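# Pour dispenser beads into white cup, set cup on tray

## Task

Get every bead out of the dispenser and into the white cup, then stand the cup upright on the dispenser's tray; a few beads lying loose on the tray or table are acceptable. The cup must stay that way without the robot holding it, so release it and move the grippers away at the end.

## Robot and tools

Robot: two arms, left_arm and right_arm, each with six joints and a two-finger gripper. A reference page called "dispenser manual" comes with the scene and can be viewed with show_instructions, which moves nothing and returns no camera images.

Frame: all printed gripper poses share one scene frame. Its origin is on the table top midway between the arms, +x points out across the table, +z points up, and left_arm sits on the +y side. The names left and right do not refer to image sides. Each state line gives end_effector_position in metres and end_effector_quat_wxyz for each arm. The printed position can be somewhat wrong, more so when an arm reaches far. The fingers point along the gripper's +z axis and close along its y axis; the reported point lies between the pads, just under 1 cm behind the tips.

execute_actions takes "actions", a list holding either nothing, one action or one wait, plus optional "pictures" (true/false).
- Empty list: commands nothing, returns current state with pictures.
- Action: {"rows": [...], "steps": n}, n from 1 to 15 (default 15, minimum useful 6). Each step lasts 1/30 s and uses one row; if rows run out, the last row repeats. Every row is one flat list of 14 numbers covering both arms: left_arm waist, shoulder, elbow, wrist pitch, wrist yaw, wrist roll, opening, then the same seven for right_arm. Always send all 14, even for one moving arm.
- The joint numbers are absolute target angles in radians, the same as the Joint positions readout, not offsets. Stated ranges per arm: waist -2.618 to 3.054, shoulder 0.000 to 3.142, elbow 0.000 to 3.142, wrist pitch -1.571 to 1.571, wrist yaw -1.571 to 1.571, wrist roll -2.094 to 2.094. Real limits may differ by up to 0.036 rad. A target more than 0.036 rad outside a range and beyond the joint's last reported angle gets the whole call rejected, and nothing is sent. Targets past the real end are clipped there, and a "joint sent to its limit" line may appear (possibly referring to an earlier action). Absence of that line does not prove more travel exists.
- Opening is an absolute value from -1 (closed) to +1 (fully open, pads 0.087 m apart).
- Wait: {"steps": n} with n up to 300, no rows; it returns after that many steps since the previous result, with your reply time included.
- Pictures are returned only for an empty list or when "pictures": true. Cameras, all 504x504: cam_high, cam_low, cam_left_wrist, cam_right_wrist.

zoom_image: {"camera": name, "region": [x0, y0, x1, y1]} in pixels of that camera's most recent image, top-left origin, region no larger than 504 by 504. Gives a closer look.

finished_scene: {"scene": number of the current scene}. Ends it for good and reports whether the goal was met; the goal must hold at that moment and afterwards. Replying without any tool call ends everything.

Motion details: joint speed is capped. Per step the sent target stays within a lead of the measured angle (waist 0.202, shoulder 0.258, elbow 0.238, wrist pitch 0.573, wrist yaw and roll 0.522 rad), and if the targets would move a gripper more than 70 mm from where it is, all of that arm's targets are pulled back proportionally. Friction can leave a joint up to about 0.031 rad short, and very small changes may do nothing. The robot keeps heading for your last row while you think, until the arms settle or a step is HELD. Each result is captured 6 steps before the action finishes; those steps run afterwards, before your next action.

Result lines: Joint positions and Joint velocities list each arm's joints in order (rad, rad/s) and then the pad gap (m, m/s). grip_measured is the finger opening on the command scale; readings may be off by about 1 mm, a fixed bias per gripper. "joint command not followed" means a clearance check altered or blocked some joint targets; other parts of the row still ran. HELD flags steps where your row was partly or wholly not sent. MOTOR HOT warns from 75 °C; OVER-TEMPERATURE FAULT means an arm was stopped (at 90 °C for 10 s, and at 100 °C it goes limp and falls). Holding loads warms motors, even while idle.

Gripping: to hold something, command an opening roughly 0.02 under the current grip_measured; smaller margins grip more gently. Pads push up to about 20 N, and closing fast can squeeze harder or even spring the fingers open. Objects held or loose may occasionally be jerked by an outside disturbance.

Avoid: knocking or placing anything off the table (fails the task), letting the arms collide or press on each other, dropping or slamming the cup, spilling beads widely, and hard pushes. Tip the dispenser or cup gently, finish with the cup upright on the tray, open the gripper and withdraw before ending.

Each tool is called after "Emit:" by a JSON object that holds its "method" and its "body", one argument or row to a line.

## Session

Emit:
{"method": "execute_actions", "body": {
  "actions": []
}}

Scene clock: 0.00 s of 4050.00 s.
left_arm: end_effector_position=(+0.4707, +0.5206, +0.1017) grip_measured=+0.981 end_effector_quat_wxyz=(+0.634, +0.023, +0.738, +0.228) | right_arm: end_effector_position=(-0.0372, -0.7098, +0.2257) grip_measured=+1.000 end_effector_quat_wxyz=(+0.205, +0.101, +0.923, -0.308)
Joint positions: left_arm=[0.202 1.901 0.743 1.066 0.083 0.384 0.087] | right_arm=[-1.517  1.53   1.494 -0.845 -0.344 -1.262  0.087]
Joint velocities: left_arm=[-0.002 -0.017 -0.017 -0.007  0.007 -0.022 -0.001] | right_arm=[-0.007  0.012 -0.007 -0.051  0.007  0.007  0.   ]
Motor temperatures (°C, as the motors report them): left_arm=[29 29 29 29 26 29] | right_arm=[29 27 28 30 28 29]

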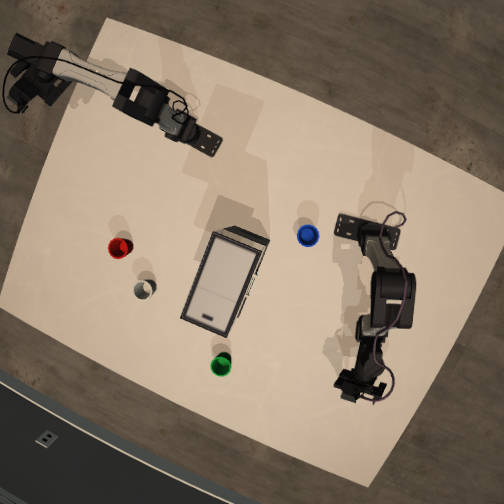

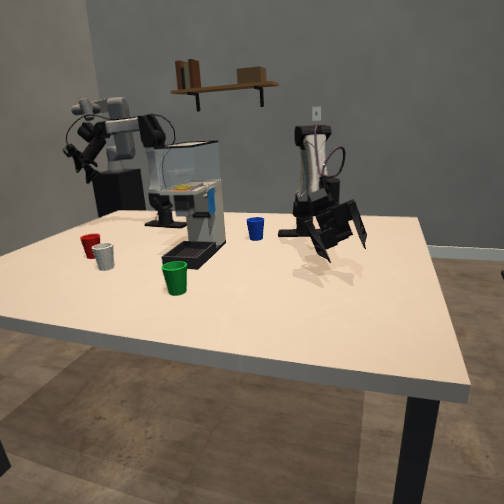

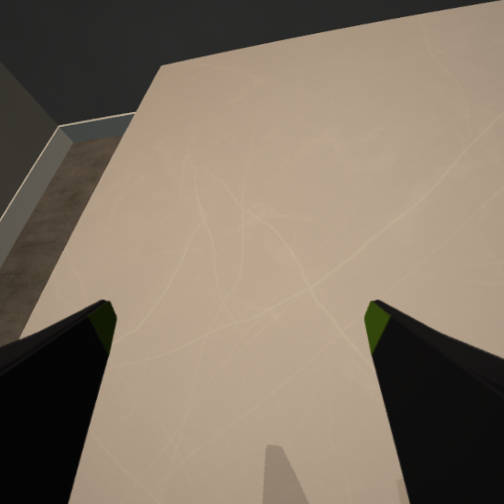

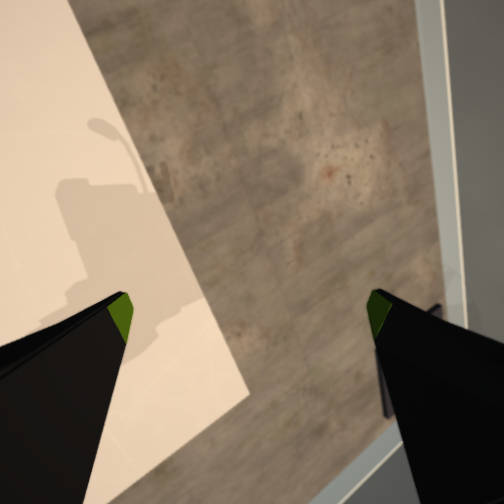

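Emit:
{"method": "zoom_image", "body": {
  "camera": "cam_high",
  "region": [170, 215, 290, 345]
}}

Emit:
{"method": "zoom_image", "body": {
  "camera": "cam_high",
  "region": [95, 225, 175, 305]
}}

Emit:
{"method": "zoom_image", "body": {
  "camera": "cam_low",
  "region": [135, 130, 275, 300]
}}

Region (170, 215, 290, 345) of cam_high's 504x504 image, scaled by 3.877, with more detail than that image has; it fills the left 465 columns of this view, and the rest is white.

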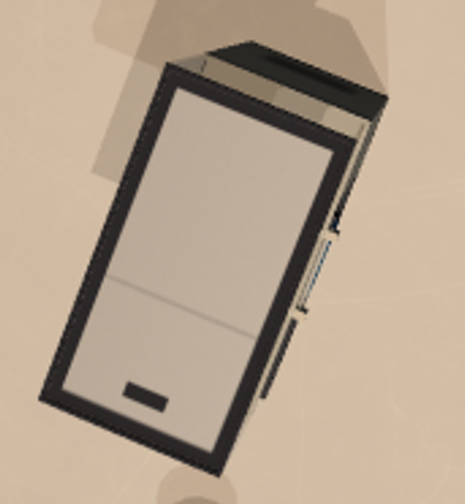

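Region (95, 225, 175, 305) of cam_high's 504x504 image, scaled by 6.300, with more detail than that image has.

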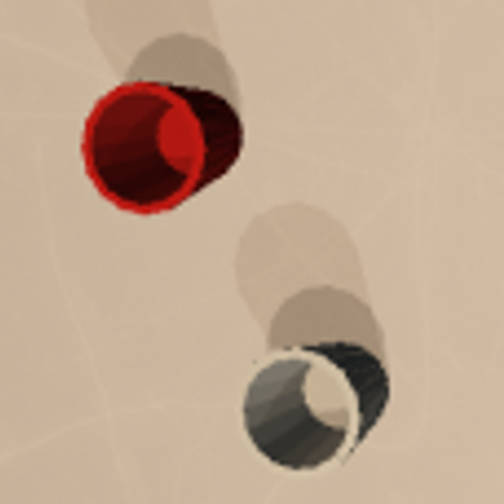

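Region (135, 130, 275, 300) of cam_low's 504x504 image, scaled by 2.965, with more detail than that image has; it fills the left 415 columns of this view, and the rest is white.

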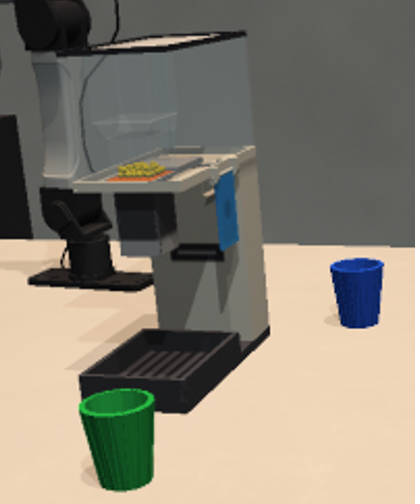

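Emit:
{"method": "zoom_image", "body": {
  "camera": "cam_high",
  "region": [320, 320, 420, 420]
}}

Emit:
{"method": "zoom_image", "body": {
  "camera": "cam_low",
  "region": [70, 220, 130, 280]
}}

Region (320, 320, 420, 420) of cam_high's 504x504 image, scaled by 5.040, with more detail than that image has.

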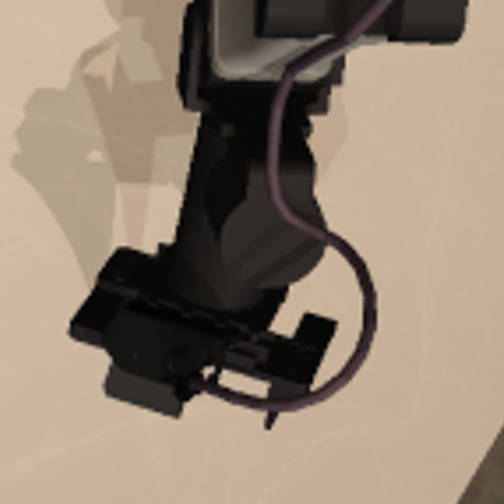

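Region (70, 220, 130, 280) of cam_low's 504x504 image, scaled by 8.400, with more detail than that image has.

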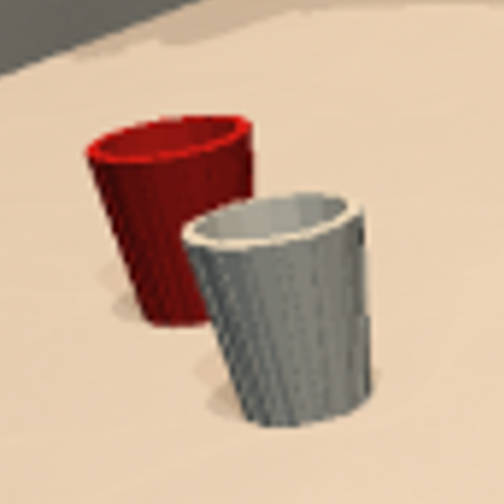

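Emit:
{"method": "execute_actions", "body": {
  "actions": [
    {"rows": [[0.201,1.900,0.743,1.065,0.103,0.378,0.9,-1.514,1.53,1.492,-0.809,-0.332,-1.242,1],[0.197,1.898,0.741,1.064,0.117,0.373,0.75,-1.503,1.53,1.487,-0.782,-0.322,-1.226,1],[0.192,1.895,0.739,1.063,0.135,0.367,0.6,-1.486,1.53,1.479,-0.749,-0.311,-1.207,1],[0.184,1.890,0.736,1.062,0.157,0.360,0.45,-1.463,1.53,1.467,-0.709,-0.297,-1.185,1],[0.175,1.885,0.732,1.060,0.182,0.352,0.3,-1.434,1.53,1.453,-0.663,-0.281,-1.159,1],[0.163,1.878,0.728,1.058,0.210,0.343,0.15,-1.400,1.53,1.436,-0.612,-0.264,-1.130,1],[0.150,1.870,0.723,1.057,0.240,0.333,0.0,-1.360,1.53,1.416,-0.556,-0.244,-1.098,1],[0.136,1.861,0.717,1.055,0.274,0.323,-0.15,-1.316,1.53,1.394,-0.495,-0.223,-1.063,1],[0.120,1.852,0.710,1.052,0.309,0.311,-0.3,-1.268,1.53,1.370,-0.430,-0.201,-1.027,1],[0.103,1.841,0.704,1.050,0.346,0.299,-0.45,-1.215,1.53,1.344,-0.361,-0.177,-0.988,1],[0.084,1.830,0.696,1.048,0.386,0.287,-0.6,-1.159,1.53,1.316,-0.289,-0.153,-0.947,1],[0.065,1.819,0.689,1.045,0.427,0.274,-0.75,-1.100,1.53,1.286,-0.213,-0.127,-0.904,1],[0.044,1.806,0.680,1.043,0.469,0.260,-0.85,-1.038,1.53,1.255,-0.136,-0.100,-0.860,1],[0.023,1.794,0.672,1.040,0.512,0.246,-0.93,-0.973,1.53,1.223,-0.056,-0.073,-0.815,1],[0.001,1.780,0.663,1.038,0.556,0.232,-1,-0.906,1.53,1.190,0.025,-0.045,-0.769,1]], "steps": 15}
  ]
}}

Emit:
{"method": "execute_actions", "body": {
  "actions": [
    {"rows": [[-0.022,1.767,0.654,1.035,0.601,0.217,-1,-0.837,1.53,1.156,0.108,-0.016,-0.722,1],[-0.045,1.753,0.645,1.032,0.647,0.203,-1,-0.767,1.53,1.121,0.191,0.013,-0.675,1],[-0.068,1.739,0.636,1.030,0.693,0.188,-1,-0.696,1.53,1.085,0.276,0.042,-0.627,1],[-0.092,1.725,0.626,1.027,0.738,0.173,-1,-0.624,1.53,1.050,0.360,0.070,-0.579,1],[-0.116,1.711,0.617,1.024,0.784,0.159,-1,-0.552,1.53,1.014,0.443,0.099,-0.532,1],[-0.139,1.696,0.608,1.021,0.829,0.144,-1,-0.479,1.53,0.977,0.526,0.128,-0.485,1],[-0.163,1.682,0.598,1.019,0.873,0.130,-1,-0.407,1.53,0.942,0.607,0.156,-0.439,1],[-0.186,1.668,0.589,1.016,0.916,0.116,-1,-0.336,1.533,0.906,0.687,0.183,-0.394,1],[-0.209,1.654,0.580,1.014,0.958,0.102,-1,-0.266,1.542,0.871,0.764,0.210,-0.350,1],[-0.232,1.641,0.571,1.011,0.999,0.089,-1,-0.197,1.555,0.837,0.840,0.236,-0.307,1],[-0.254,1.627,0.562,1.009,1.039,0.077,-1,-0.130,1.573,0.804,0.912,0.260,-0.266,1],[-0.275,1.615,0.554,1.007,1.076,0.065,-1,-0.065,1.595,0.772,0.981,0.284,-0.227,1],[-0.296,1.602,0.545,1.004,1.111,0.053,-1,-0.003,1.619,0.741,1.046,0.306,-0.191,1],[-0.315,1.591,0.538,1.002,1.145,0.043,-1,0.056,1.646,0.711,1.107,0.327,-0.156,1],[-0.334,1.580,0.530,1.001,1.175,0.033,-1,0.112,1.675,0.683,1.163,0.347,-0.124,1]], "steps": 15}
  ]
}}

Emit:
{"method": "execute_actions", "body": {
  "actions": [
    {"rows": [[-0.349,1.569,0.522,0.999,1.204,0.024,-1,0.165,1.706,0.657,1.214,0.364,-0.095,1],[-0.360,1.558,0.514,0.997,1.231,0.016,-1,0.213,1.737,0.633,1.260,0.380,-0.069,1],[-0.368,1.548,0.507,0.996,1.256,0.009,-1,0.257,1.767,0.611,1.300,0.394,-0.047,1],[-0.373,1.538,0.500,0.995,1.279,0.003,-1,0.297,1.798,0.591,1.333,0.405,-0.028,1],[-0.376,1.529,0.493,0.994,1.299,-0.002,-1,0.331,1.827,0.574,1.360,0.415,-0.012,1],[-0.377,1.521,0.488,0.993,1.316,-0.005,-1,0.360,1.854,0.560,1.380,0.421,-0.001,1],[-0.377,1.515,0.483,0.992,1.330,-0.007,-1,0.383,1.878,0.548,1.392,0.426,0.006,1],[-0.377,1.510,0.480,0.992,1.341,-0.008,-1,0.400,1.900,0.540,1.396,0.427,0.008,1],[-0.377,1.507,0.478,0.992,1.349,-0.008,-1,0.411,1.918,0.535,1.396,0.427,0.008,1],[-0.377,1.505,0.477,0.992,1.354,-0.008,-1,0.414,1.931,0.533,1.396,0.427,0.008,1],[-0.377,1.505,0.477,0.992,1.357,-0.008,-1,0.414,1.940,0.533,1.396,0.427,0.008,1],[-0.377,1.505,0.477,0.992,1.357,-0.008,-1,0.414,1.943,0.533,1.396,0.427,0.008,1]], "steps": 15}
  ]
}}

Emit:
{"method": "execute_actions", "body": {
  "actions": [
    {"steps": 12}
  ],
  "pictures": true
}}

Scene clock: 12.53 s of 4050.00 s.
left_arm: end_effector_position=(+0.4844, +0.4814, +0.1093) grip_measured=-0.228 end_effector_quat_wxyz=(+0.660, +0.063, +0.730, +0.167) | right_arm: end_effector_position=(+0.0178, -0.7336, +0.2313) grip_measured=+1.000 end_effector_quat_wxyz=(+0.227, +0.085, +0.903, -0.356)
Joint positions: left_arm=[0.16  1.883 0.743 1.064 0.193 0.348 0.034] | right_arm=[-1.36   1.53   1.432 -0.633 -0.266 -1.141  0.087]
Joint velocities: left_arm=[-0.418 -0.261 -0.017  0.007  0.681 -0.183 -0.126] | right_arm=[ 1.238 -0.017 -0.623  1.341  0.403  0.755  0.   ]
Motor temperatures (°C, as the motors report them): left_arm=[29 32 30 32 26 29] | right_arm=[29 28 29 31 28 29]
Steps of this call (steps 1 to 90: nothing new was sent; then 9.23 s passed at rest; steps 91 to 99: the first 9 steps of this action). Readings (joint positions):
91: left_arm=[0.202 1.901 0.743 1.068 0.084 0.384] | right_arm=[-1.517 1.530 1.494 -0.844 -0.344 -1.260]
92: left_arm=[0.202 1.901 0.743 1.068 0.088 0.383] | right_arm=[-1.517 1.530 1.494 -0.839 -0.342 -1.256]
94: left_arm=[0.201 1.901 0.743 1.068 0.104 0.378] | right_arm=[-1.507 1.530 1.494 -0.814 -0.329 -1.238]
98: left_arm=[0.174 1.891 0.743 1.065 0.169 0.356] | right_arm=[-1.402 1.530 1.453 -0.678 -0.282 -1.167]
99: the state above

Scene clock: 13.03 s of 4050.00 s.
left_arm: end_effector_position=(+0.4357, +0.2203, +0.1452) grip_measured=-1.000 end_effector_quat_wxyz=(+0.672, +0.307, +0.643, -0.204) | right_arm: end_effector_position=(+0.3550, -0.5771, +0.2145) grip_measured=+1.000 end_effector_quat_wxyz=(+0.525, +0.005, +0.774, -0.356)
Joint positions: left_arm=[-0.165  1.689  0.625  1.042  0.769  0.165  0.   ] | right_arm=[-0.442  1.53   0.968  0.363  0.07  -0.575  0.087]
Joint velocities: left_arm=[-0.701 -0.413 -0.261 -0.022  1.253 -0.418  0.   ] | right_arm=[ 1.849  0.007 -1.023  2.22   0.623  1.238  0.   ]
Motor temperatures (°C, as the motors report them): left_arm=[29 32 30 32 26 29] | right_arm=[29 28 29 32 28 29]
Steps of this call (steps 1 to 6: the last 6 steps of your previous action; steps 7 to 15: the first 9 steps of this action). Readings (joint positions):
7: left_arm=[0.023 1.798 0.701 1.062 0.427 0.274] | right_arm=[-0.961 1.530 1.232 -0.213 -0.123 -0.903]
8: left_arm=[0.000 1.785 0.691 1.060 0.468 0.261] | right_arm=[-0.897 1.530 1.202 -0.146 -0.100 -0.865]
10: left_arm=[-0.046 1.759 0.672 1.055 0.551 0.234] | right_arm=[-0.768 1.530 1.140 -0.010 -0.055 -0.787]
14: left_arm=[-0.142 1.704 0.635 1.045 0.726 0.179] | right_arm=[-0.508 1.530 1.004 0.287 0.045 -0.619]
15: the state above

Scene clock: 13.53 s of 4050.00 s.
left_arm: end_effector_position=(+0.2878, +0.1051, +0.1592) grip_measured=-1.000 end_effector_quat_wxyz=(+0.535, +0.470, +0.528, -0.463) | right_arm: end_effector_position=(+0.4082, -0.2293, +0.0855) grip_measured=+1.000 end_effector_quat_wxyz=(+0.683, -0.007, +0.728, -0.052)
Joint positions: left_arm=[-0.369  1.526  0.512  1.014  1.267  0.014  0.   ] | right_arm=[ 0.391  1.884  0.566  1.254  0.367 -0.063  0.087]
Joint velocities: left_arm=[ 0.007 -0.144 -0.081 -0.11   0.535 -0.095  0.   ] | right_arm=[ 0.452  0.642 -0.31   0.608  0.256  0.359  0.   ]
Motor temperatures (°C, as the motors report them): left_arm=[29 32 30 32 26 29] | right_arm=[29 28 29 32 28 29]
Steps of this call (steps 1 to 6: the last 6 steps of your previous action; steps 7 to 15: the first 9 steps of this action). Readings (joint positions):
7: left_arm=[-0.316 1.599 0.566 1.027 1.049 0.076] | right_arm=[0.028 1.635 0.748 0.888 0.244 -0.283]
8: left_arm=[-0.332 1.588 0.557 1.025 1.084 0.065] | right_arm=[0.095 1.666 0.719 0.954 0.266 -0.246]
10: left_arm=[-0.356 1.566 0.541 1.021 1.147 0.046] | right_arm=[0.218 1.735 0.662 1.076 0.305 -0.175]
14: left_arm=[-0.369 1.532 0.516 1.015 1.248 0.019] | right_arm=[0.371 1.861 0.578 1.231 0.358 -0.077]
15: the state above

Scene clock: 13.93 s of 4050.00 s.
left_arm: end_effector_position=(+0.2722, +0.1041, +0.1596) grip_measured=-1.000 end_effector_quat_wxyz=(+0.512, +0.486, +0.514, -0.487) | right_arm: end_effector_position=(+0.4060, -0.2258, +0.0819) grip_measured=+1.000 end_effector_quat_wxyz=(+0.697, +0.026, +0.715, -0.037)
Joint positions: left_arm=[-0.369  1.518  0.507  1.009  1.343 -0.002  0.   ] | right_arm=[ 0.411  1.939  0.551  1.361  0.412 -0.005  0.087]
Joint velocities: left_arm=[ 0.017 -0.017 -0.017 -0.037  0.022  0.007  0.   ] | right_arm=[ 0.007  0.002 -0.007  0.11  -0.051 -0.007  0.   ]
Motor temperatures (°C, as the motors report them): left_arm=[29 32 30 32 26 29] | right_arm=[29 28 29 32 28 29]
Kept back: nothing.
Steps of this call (steps 1 to 6: the last 6 steps of your previous action; steps 7 to 12: the robot went on to your last target). Readings (joint positions):
1: left_arm=[-0.369 1.522 0.509 1.013 1.283 0.011] | right_arm=[0.403 1.904 0.558 1.272 0.375 -0.050]
2: left_arm=[-0.369 1.519 0.508 1.013 1.296 0.008] | right_arm=[0.409 1.919 0.553 1.287 0.381 -0.041]
4: left_arm=[-0.369 1.518 0.507 1.012 1.316 0.004] | right_arm=[0.411 1.936 0.551 1.308 0.392 -0.027]
8: left_arm=[-0.369 1.518 0.507 1.010 1.335 0.000] | right_arm=[0.411 1.939 0.551 1.344 0.407 -0.012]
12: the state above

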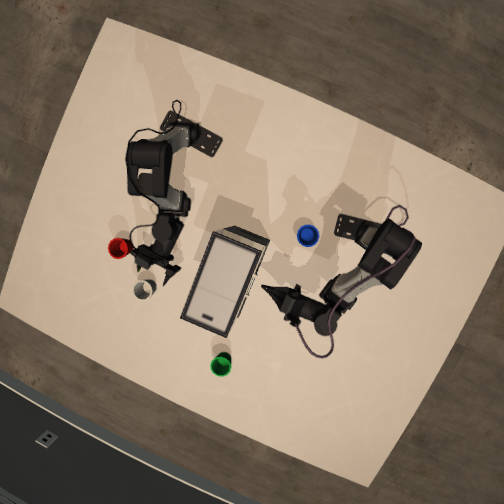

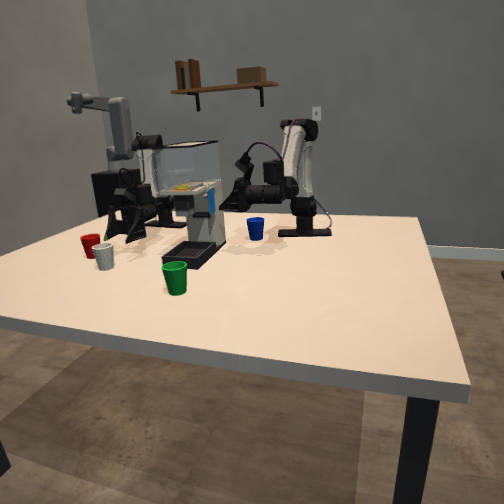

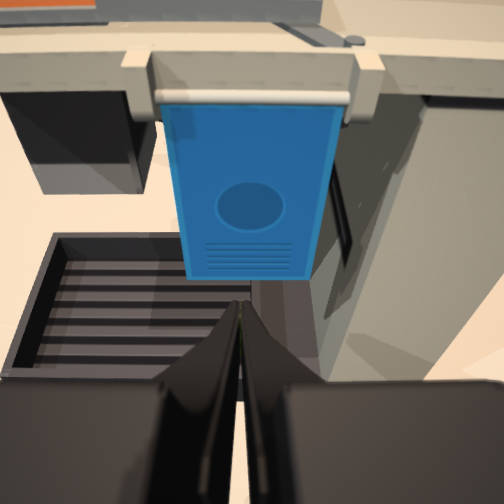

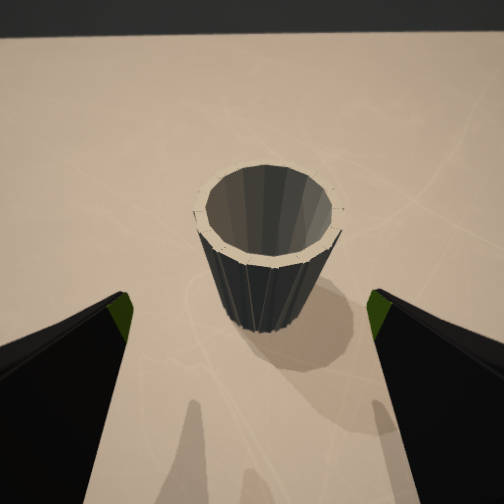

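Emit:
{"method": "execute_actions", "body": {
  "actions": []
}}

Emit:
{"method": "zoom_image", "body": {
  "camera": "cam_right_wrist",
  "region": [100, 130, 400, 360]
}}

Scene clock: 14.17 s of 4050.00 s.
left_arm: end_effector_position=(+0.2714, +0.1041, +0.1595) grip_measured=-1.000 end_effector_quat_wxyz=(+0.511, +0.486, +0.514, -0.488) | right_arm: end_effector_position=(+0.4064, -0.2261, +0.0838) grip_measured=+1.000 end_effector_quat_wxyz=(+0.700, +0.030, +0.713, -0.036)
Joint positions: left_arm=[-0.369  1.518  0.507  1.009  1.347 -0.002  0.   ] | right_arm=[ 0.411  1.939  0.551  1.369  0.415 -0.002  0.087]
Joint velocities: left_arm=[-0.012 -0.002 -0.007 -0.007 -0.022  0.007  0.   ] | right_arm=[-0.012  0.002 -0.007  0.037 -0.051  0.007  0.   ]
Motor temperatures (°C, as the motors report them): left_arm=[29 32 30 32 26 29] | right_arm=[29 28 29 32 28 29]
Kept back: nothing.
Steps of this call (steps 1 to 7: the robot went on to your last target). Readings (joint positions):
1: left_arm=[-0.369 1.518 0.507 1.009 1.344 -0.002] | right_arm=[0.411 1.939 0.551 1.363 0.413 -0.005]
2: left_arm=[-0.369 1.518 0.507 1.009 1.345 -0.002] | right_arm=[0.411 1.939 0.551 1.364 0.413 -0.004]
4: left_arm=[-0.369 1.518 0.507 1.009 1.346 -0.002] | right_arm=[0.411 1.939 0.551 1.367 0.415 -0.003]
7: the state above

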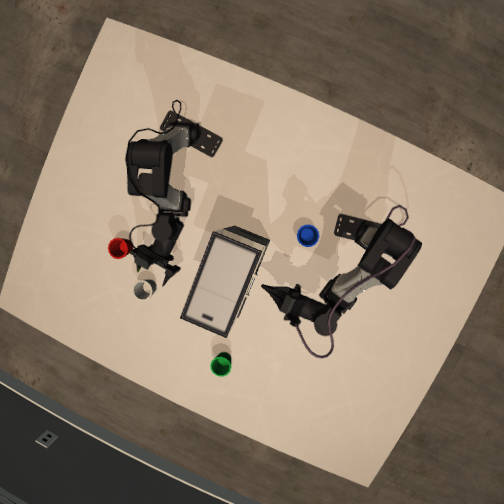

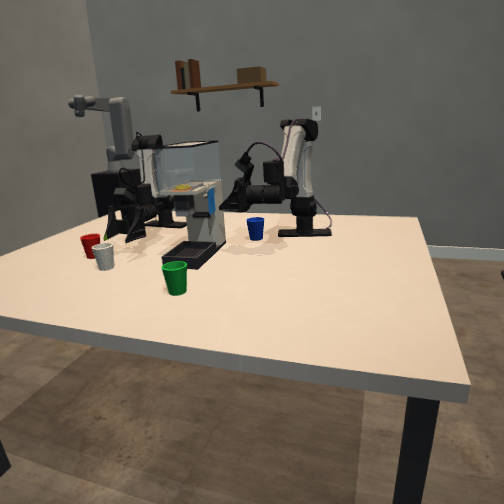

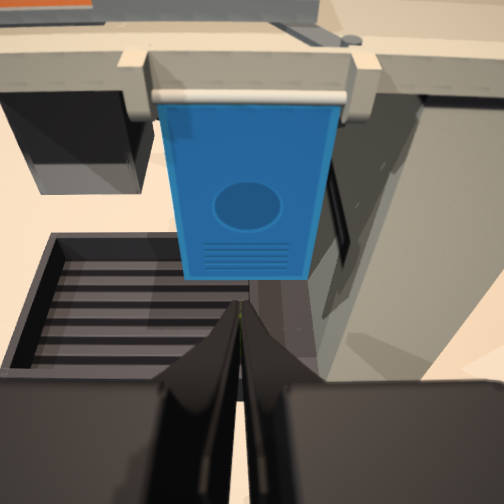

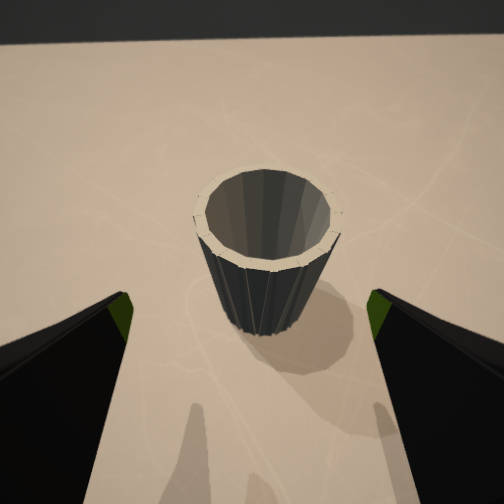

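Region (100, 130, 400, 360) of cam_right_wrist's 504x504 image, scaled by 1.680, with more detail than that image has; it fills the top 386 rows of this view, and the rest is white.

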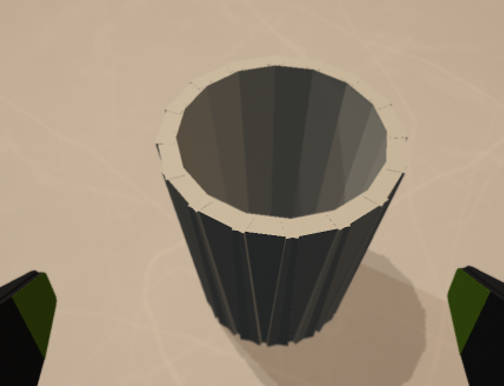

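Emit:
{"method": "execute_actions", "body": {
  "actions": [
    {"rows": [[-0.377,1.505,0.477,0.992,1.357,-0.008,-1,0.400,1.949,0.581,1.405,0.395,0.008,1],[-0.377,1.505,0.477,0.992,1.357,-0.008,-1,0.396,1.959,0.591,1.410,0.388,0.008,1],[-0.377,1.505,0.477,0.992,1.357,-0.008,-1,0.391,1.976,0.606,1.415,0.381,0.008,1],[-0.377,1.505,0.477,0.992,1.357,-0.008,-1,0.384,1.997,0.625,1.420,0.372,0.008,1],[-0.377,1.505,0.477,0.992,1.357,-0.008,-1,0.376,2.022,0.647,1.425,0.363,0.008,1],[-0.377,1.505,0.477,0.992,1.357,-0.008,-1,0.367,2.049,0.672,1.430,0.354,0.008,1],[-0.377,1.505,0.477,0.992,1.357,-0.008,-1,0.357,2.078,0.698,1.434,0.345,0.008,1],[-0.377,1.505,0.477,0.992,1.357,-0.008,-1,0.347,2.108,0.724,1.438,0.337,0.008,1],[-0.377,1.505,0.477,0.992,1.357,-0.008,-1,0.338,2.137,0.750,1.441,0.329,0.008,1],[-0.377,1.505,0.477,0.992,1.357,-0.008,-1,0.329,2.164,0.775,1.443,0.323,0.008,1],[-0.377,1.505,0.477,0.992,1.357,-0.008,-1,0.321,2.189,0.797,1.444,0.318,0.008,1],[-0.377,1.505,0.477,0.992,1.357,-0.008,-1,0.314,2.210,0.816,1.444,0.315,0.008,1],[-0.377,1.505,0.477,0.992,1.357,-0.008,-1,0.308,2.227,0.831,1.444,0.3135,0.008,1],[-0.377,1.505,0.477,0.992,1.357,-0.008,-1,0.305,2.237,0.841,1.444,0.3135,0.008,1],[-0.377,1.505,0.477,0.992,1.357,-0.008,-1,0.3035,2.241,0.844,1.444,0.3135,0.008,1]], "steps": 15}
  ]
}}

Emit:
{"method": "execute_actions", "body": {
  "actions": [
    {"rows": [[-0.377,1.505,0.477,0.992,1.357,-0.008,-1,0.3035,2.241,0.844,1.444,0.3135,0.008,1],[-0.377,1.505,0.477,0.992,1.357,-0.008,-1,0.3035,2.241,0.844,1.444,0.3135,0.008,1],[-0.377,1.505,0.477,0.992,1.357,-0.008,-1,0.3035,2.241,0.844,1.444,0.3135,0.008,0.9],[-0.377,1.505,0.477,0.992,1.357,-0.008,-1,0.3035,2.241,0.844,1.444,0.3135,0.008,0.8],[-0.377,1.505,0.477,0.992,1.357,-0.008,-1,0.3035,2.241,0.844,1.444,0.3135,0.008,0.7],[-0.377,1.505,0.477,0.992,1.357,-0.008,-1,0.3035,2.241,0.844,1.444,0.3135,0.008,0.62],[-0.377,1.505,0.477,0.992,1.357,-0.008,-1,0.3035,2.241,0.844,1.444,0.3135,0.008,0.56],[-0.377,1.505,0.477,0.992,1.357,-0.008,-1,0.3035,2.241,0.844,1.444,0.3135,0.008,0.51],[-0.377,1.505,0.477,0.992,1.357,-0.008,-1,0.3035,2.241,0.844,1.444,0.3135,0.008,0.47],[-0.377,1.505,0.477,0.992,1.357,-0.008,-1,0.3035,2.241,0.844,1.444,0.3135,0.008,0.44],[-0.377,1.505,0.477,0.992,1.357,-0.008,-1,0.3035,2.241,0.844,1.444,0.3135,0.008,0.415],[-0.377,1.505,0.477,0.992,1.357,-0.008,-1,0.3035,2.241,0.844,1.444,0.3135,0.008,0.395],[-0.377,1.505,0.477,0.992,1.357,-0.008,-1,0.3035,2.241,0.844,1.444,0.3135,0.008,0.375],[-0.377,1.505,0.477,0.992,1.357,-0.008,-1,0.3035,2.241,0.844,1.444,0.3135,0.008,0.36]], "steps": 15}
  ],
  "pictures": true
}}

Emit:
{"method": "execute_actions", "body": {
  "actions": [
    {"steps": 8}
  ],
  "pictures": true
}}

Scene clock: 17.23 s of 4050.00 s.
left_arm: end_effector_position=(+0.2713, +0.1041, +0.1595) grip_measured=-1.000 end_effector_quat_wxyz=(+0.511, +0.486, +0.514, -0.489) | right_arm: end_effector_position=(+0.4423, -0.2289, +0.0770) grip_measured=+1.000 end_effector_quat_wxyz=(+0.712, +0.034, +0.700, -0.031)
Joint positions: left_arm=[-0.369  1.518  0.507  1.009  1.348 -0.003  0.   ] | right_arm=[ 0.367  2.075  0.684  1.409  0.369 -0.001  0.087]
Joint velocities: left_arm=[-0.002  0.002 -0.007  0.051  0.022 -0.066  0.   ] | right_arm=[-0.266  0.852  0.784  0.095 -0.227 -0.051  0.   ]
Motor temperatures (°C, as the motors report them): left_arm=[29 32 30 32 26 29] | right_arm=[29 29 29 33 28 29]
Steps of this call (steps 1 to 15: the robot went on to your last target; steps 16 to 83: nothing new was sent; steps 84 to 92: the first 9 steps of this action). Readings (joint positions):
84: left_arm=[-0.369 1.518 0.507 1.009 1.348 -0.003] | right_arm=[0.411 1.939 0.551 1.371 0.415 -0.001]
85: left_arm=[-0.369 1.518 0.507 1.009 1.348 -0.003] | right_arm=[0.411 1.939 0.551 1.374 0.412 -0.001]
87: left_arm=[-0.369 1.518 0.507 1.009 1.348 -0.003] | right_arm=[0.407 1.955 0.568 1.383 0.403 -0.001]
91: left_arm=[-0.369 1.518 0.507 1.009 1.348 -0.003] | right_arm=[0.376 2.045 0.657 1.405 0.376 -0.001]
92: the state above

Scene clock: 17.73 s of 4050.00 s.
left_arm: end_effector_position=(+0.2712, +0.1041, +0.1595) grip_measured=-1.000 end_effector_quat_wxyz=(+0.511, +0.486, +0.513, -0.489) | right_arm: end_effector_position=(+0.4736, -0.2425, +0.0450) grip_measured=+0.490 end_effector_quat_wxyz=(+0.705, +0.036, +0.707, -0.037)
Joint positions: left_arm=[-0.369  1.518  0.507  1.009  1.348 -0.003  0.   ] | right_arm=[ 0.31   2.237  0.815  1.418  0.324 -0.001  0.065]
Joint velocities: left_arm=[-0.012 -0.012 -0.012 -0.037  0.022  0.022  0.   ] | right_arm=[ 0.012  0.002  0.002 -0.022 -0.051  0.081 -0.034]
Motor temperatures (°C, as the motors report them): left_arm=[29 32 30 32 26 29] | right_arm=[29 29 29 33 28 29]
Steps of this call (steps 1 to 6: the last 6 steps of your previous action; steps 7 to 15: the first 9 steps of this action). Readings (joint positions):
7: left_arm=[-0.369 1.518 0.507 1.009 1.348 -0.003] | right_arm=[0.313 2.231 0.809 1.415 0.335 -0.001]
8: left_arm=[-0.369 1.518 0.507 1.009 1.348 -0.003] | right_arm=[0.311 2.236 0.811 1.415 0.334 -0.001]
10: left_arm=[-0.369 1.518 0.507 1.009 1.348 -0.003] | right_arm=[0.310 2.237 0.812 1.415 0.331 -0.001]
14: left_arm=[-0.369 1.518 0.507 1.009 1.348 -0.003] | right_arm=[0.310 2.237 0.815 1.418 0.326 -0.001]
15: the state above

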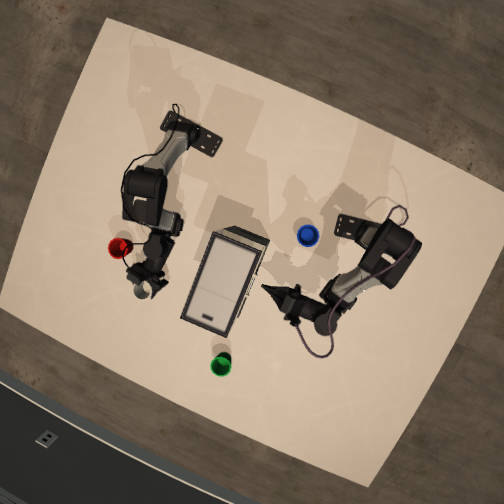

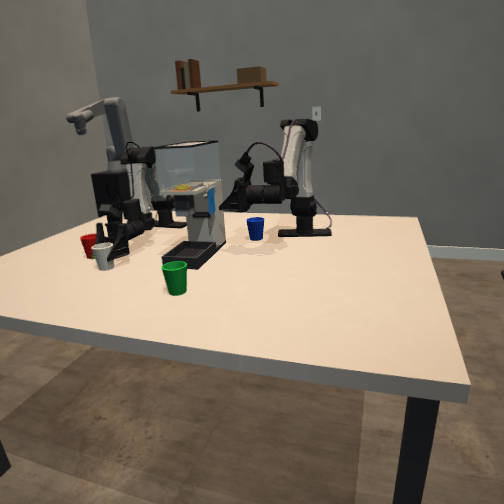

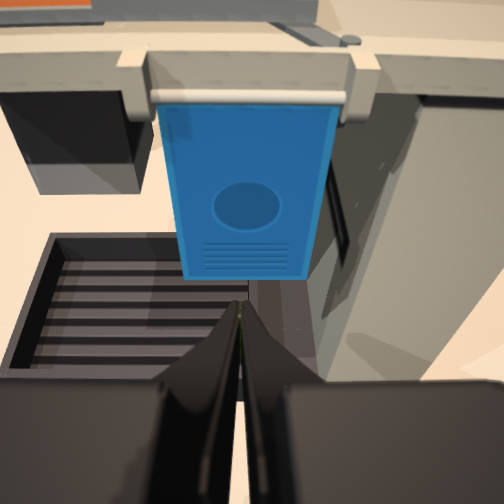

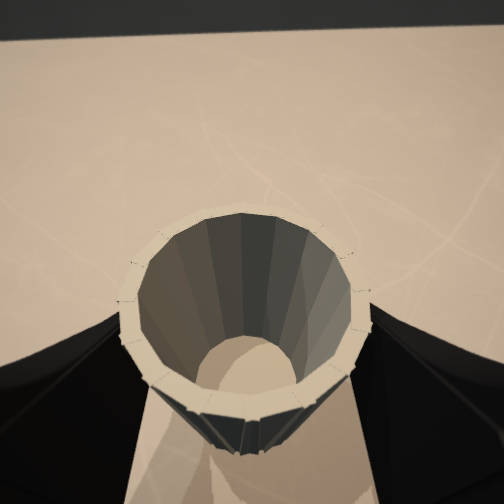

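Scene clock: 18.00 s of 4050.00 s.
left_arm: end_effector_position=(+0.2712, +0.1041, +0.1595) grip_measured=-1.000 end_effector_quat_wxyz=(+0.511, +0.486, +0.513, -0.489) | right_arm: end_effector_position=(+0.4737, -0.2421, +0.0450) grip_measured=+0.397 end_effector_quat_wxyz=(+0.705, +0.035, +0.708, -0.036)
Joint positions: left_arm=[-0.369  1.518  0.507  1.009  1.348 -0.003  0.   ] | right_arm=[ 0.31   2.237  0.815  1.418  0.322 -0.001  0.061]
Joint velocities: left_arm=[-0.002  0.002  0.002 -0.022 -0.066 -0.022  0.   ] | right_arm=[-0.022  0.012 -0.012 -0.066 -0.007  0.037 -0.001]
Motor temperatures (°C, as the motors report them): left_arm=[29 32 30 32 26 29] | right_arm=[29 29 29 33 28 29]
Kept back: nothing.
Steps of this call (steps 1 to 6: the last 6 steps of your previous action; steps 7 to 8: the robot went on to your last target). Readings (joint positions):
1: left_arm=[-0.369 1.518 0.507 1.009 1.348 -0.003] | right_arm=[0.310 2.237 0.815 1.418 0.322 -0.001]
2: left_arm=[-0.369 1.518 0.507 1.009 1.348 -0.003] | right_arm=[0.310 2.237 0.815 1.418 0.322 -0.001]
4: left_arm=[-0.369 1.518 0.507 1.009 1.348 -0.003] | right_arm=[0.310 2.237 0.815 1.418 0.322 -0.001]
8: the state above

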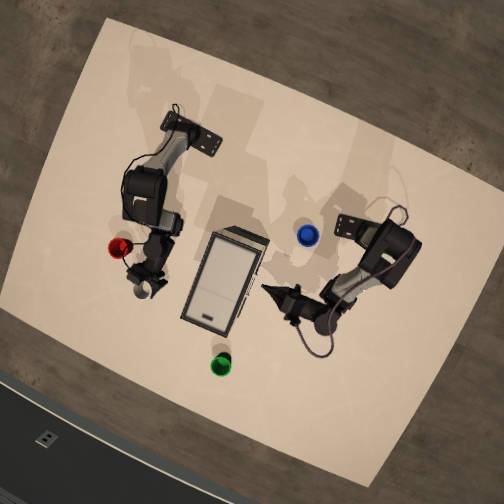

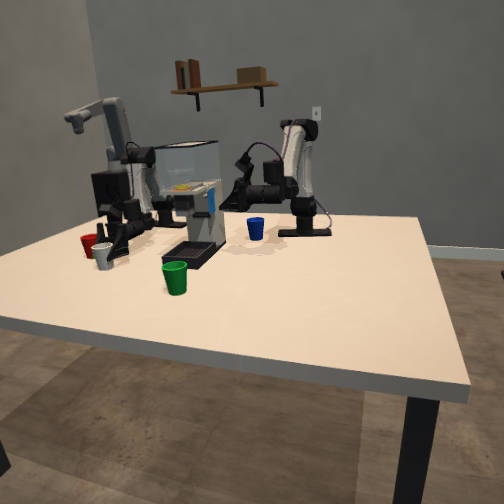

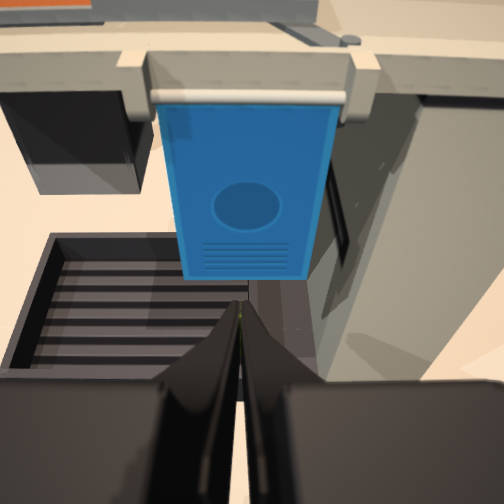

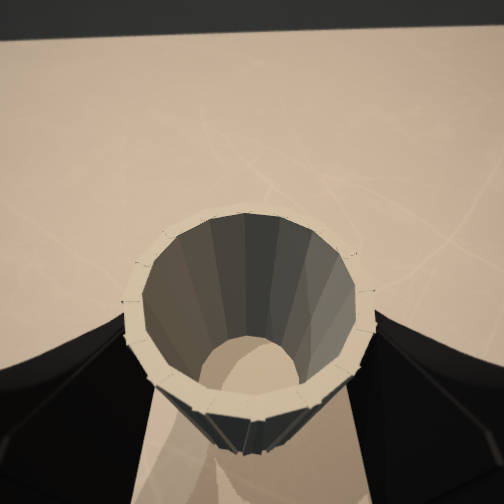

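Emit:
{"method": "execute_actions", "body": {
  "actions": [
    {"rows": [[-0.377,1.505,0.477,0.992,1.357,-0.008,-1,0.318,2.222,0.847,1.410,0.311,0.008,0.36],[-0.377,1.505,0.477,0.992,1.357,-0.008,-1,0.319,2.212,0.854,1.400,0.311,0.008,0.36],[-0.377,1.505,0.477,0.992,1.357,-0.008,-1,0.321,2.204,0.865,1.385,0.305,0.008,0.36],[-0.377,1.505,0.477,0.992,1.357,-0.008,-1,0.323,2.199,0.880,1.366,0.286,0.008,0.36],[-0.377,1.505,0.477,0.992,1.357,-0.008,-1,0.326,2.1975,0.898,1.345,0.257,0.008,0.36],[-0.377,1.505,0.477,0.992,1.357,-0.008,-1,0.328,2.1975,0.918,1.320,0.218,0.008,0.36],[-0.377,1.505,0.477,0.992,1.357,-0.008,-1,0.331,2.1975,0.940,1.293,0.169,0.008,0.36],[-0.377,1.505,0.477,0.992,1.357,-0.008,-1,0.335,2.1975,0.964,1.265,0.113,0.008,0.36],[-0.377,1.505,0.477,0.992,1.357,-0.008,-1,0.338,2.1975,0.988,1.238,0.049,0.008,0.36],[-0.377,1.505,0.477,0.992,1.357,-0.008,-1,0.341,2.1975,1.011,1.212,-0.022,0.008,0.36],[-0.377,1.505,0.477,0.992,1.357,-0.008,-1,0.345,2.1975,1.035,1.187,-0.098,0.008,0.36],[-0.377,1.505,0.477,0.992,1.357,-0.008,-1,0.348,2.1975,1.057,1.163,-0.178,0.008,0.36],[-0.377,1.505,0.477,0.992,1.357,-0.008,-1,0.350,2.1975,1.077,1.142,-0.263,0.008,0.36],[-0.377,1.505,0.477,0.992,1.357,-0.008,-1,0.353,2.1975,1.095,1.124,-0.350,0.008,0.36],[-0.377,1.505,0.477,0.992,1.357,-0.008,-1,0.355,2.1975,1.110,1.110,-0.439,0.008,0.36]], "steps": 15}
  ]
}}

Emit:
{"method": "execute_actions", "body": {
  "actions": [
    {"rows": [[-0.377,1.505,0.477,0.992,1.357,-0.008,-1,0.357,2.1975,1.121,1.101,-0.529,0.008,0.36],[-0.377,1.505,0.477,0.992,1.357,-0.008,-1,0.358,2.1975,1.128,1.098,-0.618,0.008,0.36],[-0.377,1.505,0.477,0.992,1.357,-0.008,-1,0.358,2.1975,1.131,1.098,-0.707,0.008,0.36],[-0.377,1.505,0.477,0.992,1.357,-0.008,-1,0.358,2.1975,1.131,1.098,-0.794,0.008,0.36],[-0.377,1.505,0.477,0.992,1.357,-0.008,-1,0.358,2.1975,1.131,1.098,-0.879,0.008,0.36],[-0.377,1.505,0.477,0.992,1.357,-0.008,-1,0.358,2.1975,1.131,1.098,-0.959,0.008,0.36],[-0.377,1.505,0.477,0.992,1.357,-0.008,-1,0.358,2.1975,1.131,1.098,-1.035,0.008,0.36],[-0.377,1.505,0.477,0.992,1.357,-0.008,-1,0.358,2.1975,1.131,1.098,-1.106,0.008,0.36],[-0.377,1.505,0.477,0.992,1.357,-0.008,-1,0.358,2.1975,1.131,1.098,-1.170,0.008,0.36],[-0.377,1.505,0.477,0.992,1.357,-0.008,-1,0.358,2.1975,1.131,1.098,-1.226,0.008,0.36],[-0.377,1.505,0.477,0.992,1.357,-0.008,-1,0.358,2.1975,1.131,1.098,-1.275,0.008,0.36],[-0.377,1.505,0.477,0.992,1.357,-0.008,-1,0.358,2.1975,1.131,1.098,-1.314,0.008,0.36],[-0.377,1.505,0.477,0.992,1.357,-0.008,-1,0.358,2.1975,1.131,1.098,-1.343,0.008,0.36],[-0.377,1.505,0.477,0.992,1.357,-0.008,-1,0.358,2.1975,1.131,1.098,-1.362,0.008,0.36],[-0.377,1.505,0.477,0.992,1.357,-0.008,-1,0.358,2.1975,1.131,1.098,-1.368,0.008,0.36]], "steps": 15}
  ]
}}

Emit:
{"method": "execute_actions", "body": {
  "actions": [
    {"steps": 24}
  ],
  "pictures": true
}}

Scene clock: 22.97 s of 4050.00 s.
left_arm: end_effector_position=(+0.2712, +0.1041, +0.1595) grip_measured=-1.000 end_effector_quat_wxyz=(+0.511, +0.486, +0.513, -0.489) | right_arm: end_effector_position=(+0.4949, -0.2159, +0.0526) grip_measured=+0.397 end_effector_quat_wxyz=(+0.700, -0.006, +0.714, +0.002)
Joint positions: left_arm=[-0.369  1.518  0.507  1.009  1.348 -0.003  0.   ] | right_arm=[ 0.316  2.232  0.912  1.3    0.217 -0.001  0.061]
Joint velocities: left_arm=[-0.012 -0.007  0.012  0.037 -0.022  0.022  0.   ] | right_arm=[ 0.081  0.002  0.667 -0.637 -1.033  0.037 -0.001]
Motor temperatures (°C, as the motors report them): left_arm=[29 32 30 32 26 29] | right_arm=[29 30 29 34 28 29]
Steps of this call (steps 1 to 15: the robot went on to your last target; steps 16 to 90: nothing new was sent; then 1.67 s passed at rest; steps 91 to 99: the first 9 steps of this action). Readings (joint positions):
91: left_arm=[-0.369 1.518 0.507 1.009 1.348 -0.003] | right_arm=[0.310 2.237 0.815 1.418 0.322 -0.001]
92: left_arm=[-0.369 1.518 0.507 1.009 1.348 -0.003] | right_arm=[0.310 2.237 0.815 1.418 0.322 -0.001]
94: left_arm=[-0.369 1.518 0.507 1.009 1.348 -0.003] | right_arm=[0.310 2.234 0.825 1.401 0.318 -0.001]
98: left_arm=[-0.369 1.518 0.507 1.009 1.348 -0.003] | right_arm=[0.313 2.232 0.889 1.323 0.251 -0.001]
99: the state above

Scene clock: 23.47 s of 4050.00 s.
left_arm: end_effector_position=(+0.2712, +0.1041, +0.1595) grip_measured=-1.000 end_effector_quat_wxyz=(+0.511, +0.486, +0.513, -0.489) | right_arm: end_effector_position=(+0.4407, -0.0439, +0.0818) grip_measured=+0.398 end_effector_quat_wxyz=(+0.603, -0.361, +0.614, +0.359)
Joint positions: left_arm=[-0.369  1.518  0.507  1.009  1.348 -0.003  0.   ] | right_arm=[ 0.344  2.227  1.104  1.1   -0.813 -0.011  0.061]
Joint velocities: left_arm=[-0.012 -0.007 -0.007  0.022 -0.007  0.007  0.   ] | right_arm=[-0.085 -0.051  0.061 -0.037 -2.264 -0.007 -0.   ]
Motor temperatures (°C, as the motors report them): left_arm=[29 32 30 32 26 29] | right_arm=[29 30 29 34 28 29]
Steps of this call (steps 1 to 6: the last 6 steps of your previous action; steps 7 to 15: the first 9 steps of this action). Readings (joint positions):
7: left_arm=[-0.369 1.518 0.507 1.009 1.348 -0.003] | right_arm=[0.341 2.232 1.067 1.151 -0.202 0.000]
8: left_arm=[-0.369 1.518 0.507 1.009 1.348 -0.003] | right_arm=[0.344 2.232 1.080 1.137 -0.280 0.000]
10: left_arm=[-0.369 1.518 0.507 1.009 1.348 -0.003] | right_arm=[0.348 2.231 1.096 1.118 -0.442 0.000]
14: left_arm=[-0.369 1.518 0.507 1.009 1.348 -0.003] | right_arm=[0.349 2.227 1.101 1.101 -0.744 -0.012]
15: the state above

Scene clock: 24.27 s of 4050.00 s.
left_arm: end_effector_position=(+0.2712, +0.1041, +0.1595) grip_measured=-1.000 end_effector_quat_wxyz=(+0.511, +0.486, +0.513, -0.489) | right_arm: end_effector_position=(+0.3464, -0.0186, +0.0838) grip_measured=+0.398 end_effector_quat_wxyz=(-0.480, +0.507, -0.497, -0.517)
Joint positions: left_arm=[-0.369  1.518  0.507  1.009  1.348 -0.003  0.   ] | right_arm=[ 0.353  2.224  1.104  1.09  -1.353 -0.002  0.061]
Joint velocities: left_arm=[-0.022 -0.002 -0.002 -0.022  0.037 -0.022  0.   ] | right_arm=[-0.012 -0.002  0.007 -0.051 -0.037 -0.125 -0.002]
Motor temperatures (°C, as the motors report them): left_arm=[29 32 30 32 26 29] | right_arm=[29 30 30 34 28 29]
Kept back: nothing.
Steps of this call (steps 1 to 6: the last 6 steps of your previous action; steps 7 to 24: the robot went on to your last target). Readings (joint positions):
1: left_arm=[-0.369 1.518 0.507 1.009 1.348 -0.003] | right_arm=[0.343 2.225 1.104 1.099 -0.889 -0.009]
2: left_arm=[-0.369 1.518 0.507 1.009 1.348 -0.003] | right_arm=[0.345 2.224 1.104 1.097 -0.963 -0.008]
4: left_arm=[-0.369 1.518 0.507 1.009 1.348 -0.003] | right_arm=[0.350 2.224 1.104 1.093 -1.092 -0.005]
8: left_arm=[-0.369 1.518 0.507 1.009 1.348 -0.003] | right_arm=[0.353 2.224 1.104 1.090 -1.252 -0.003]
24: the state above

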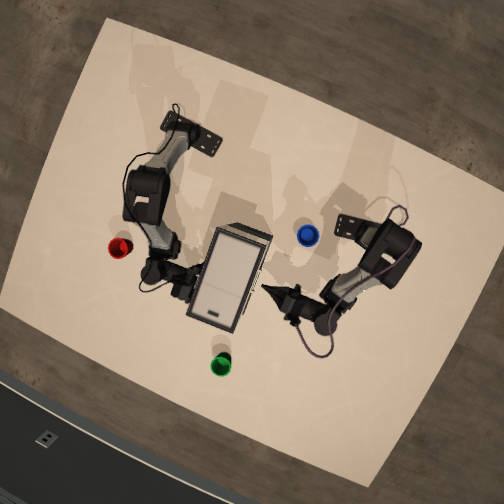

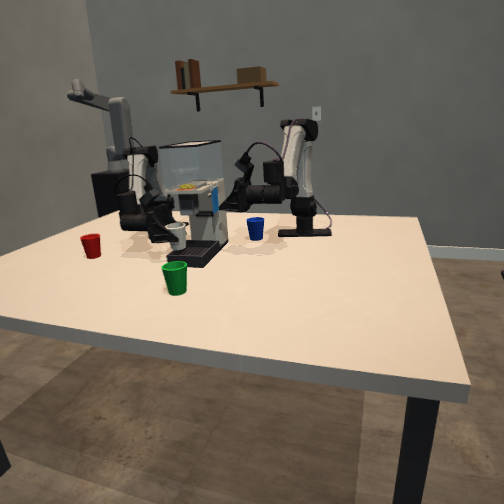

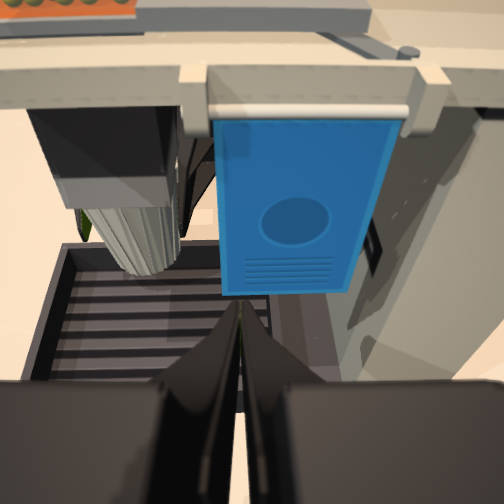

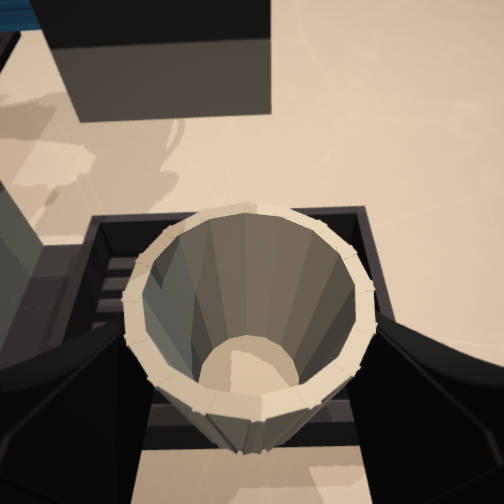

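Emit:
{"method": "zoom_image", "body": {
  "camera": "cam_high",
  "region": [170, 215, 290, 345]
}}

Emit:
{"method": "zoom_image", "body": {
  "camera": "cam_low",
  "region": [140, 170, 250, 280]
}}

Region (170, 215, 290, 345) of cam_high's 504x504 image, scaled by 3.877, with more detail than that image has; it fills the left 465 columns of this view, and the rest is white.

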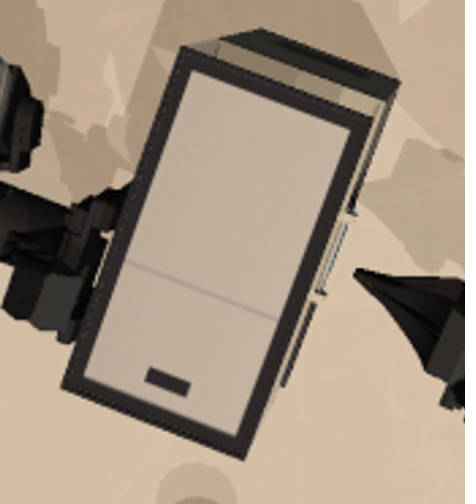

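Region (140, 170, 250, 280) of cam_low's 504x504 image, scaled by 4.582, with more detail than that image has.

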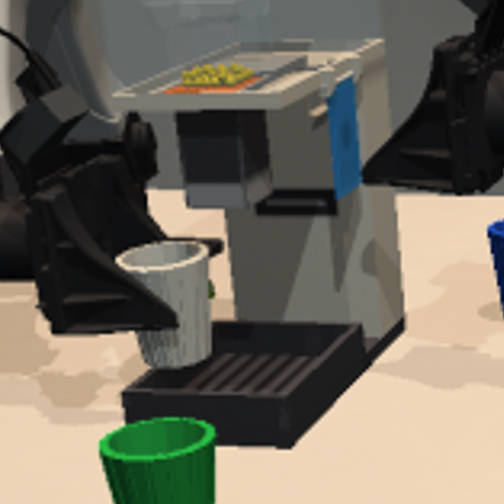

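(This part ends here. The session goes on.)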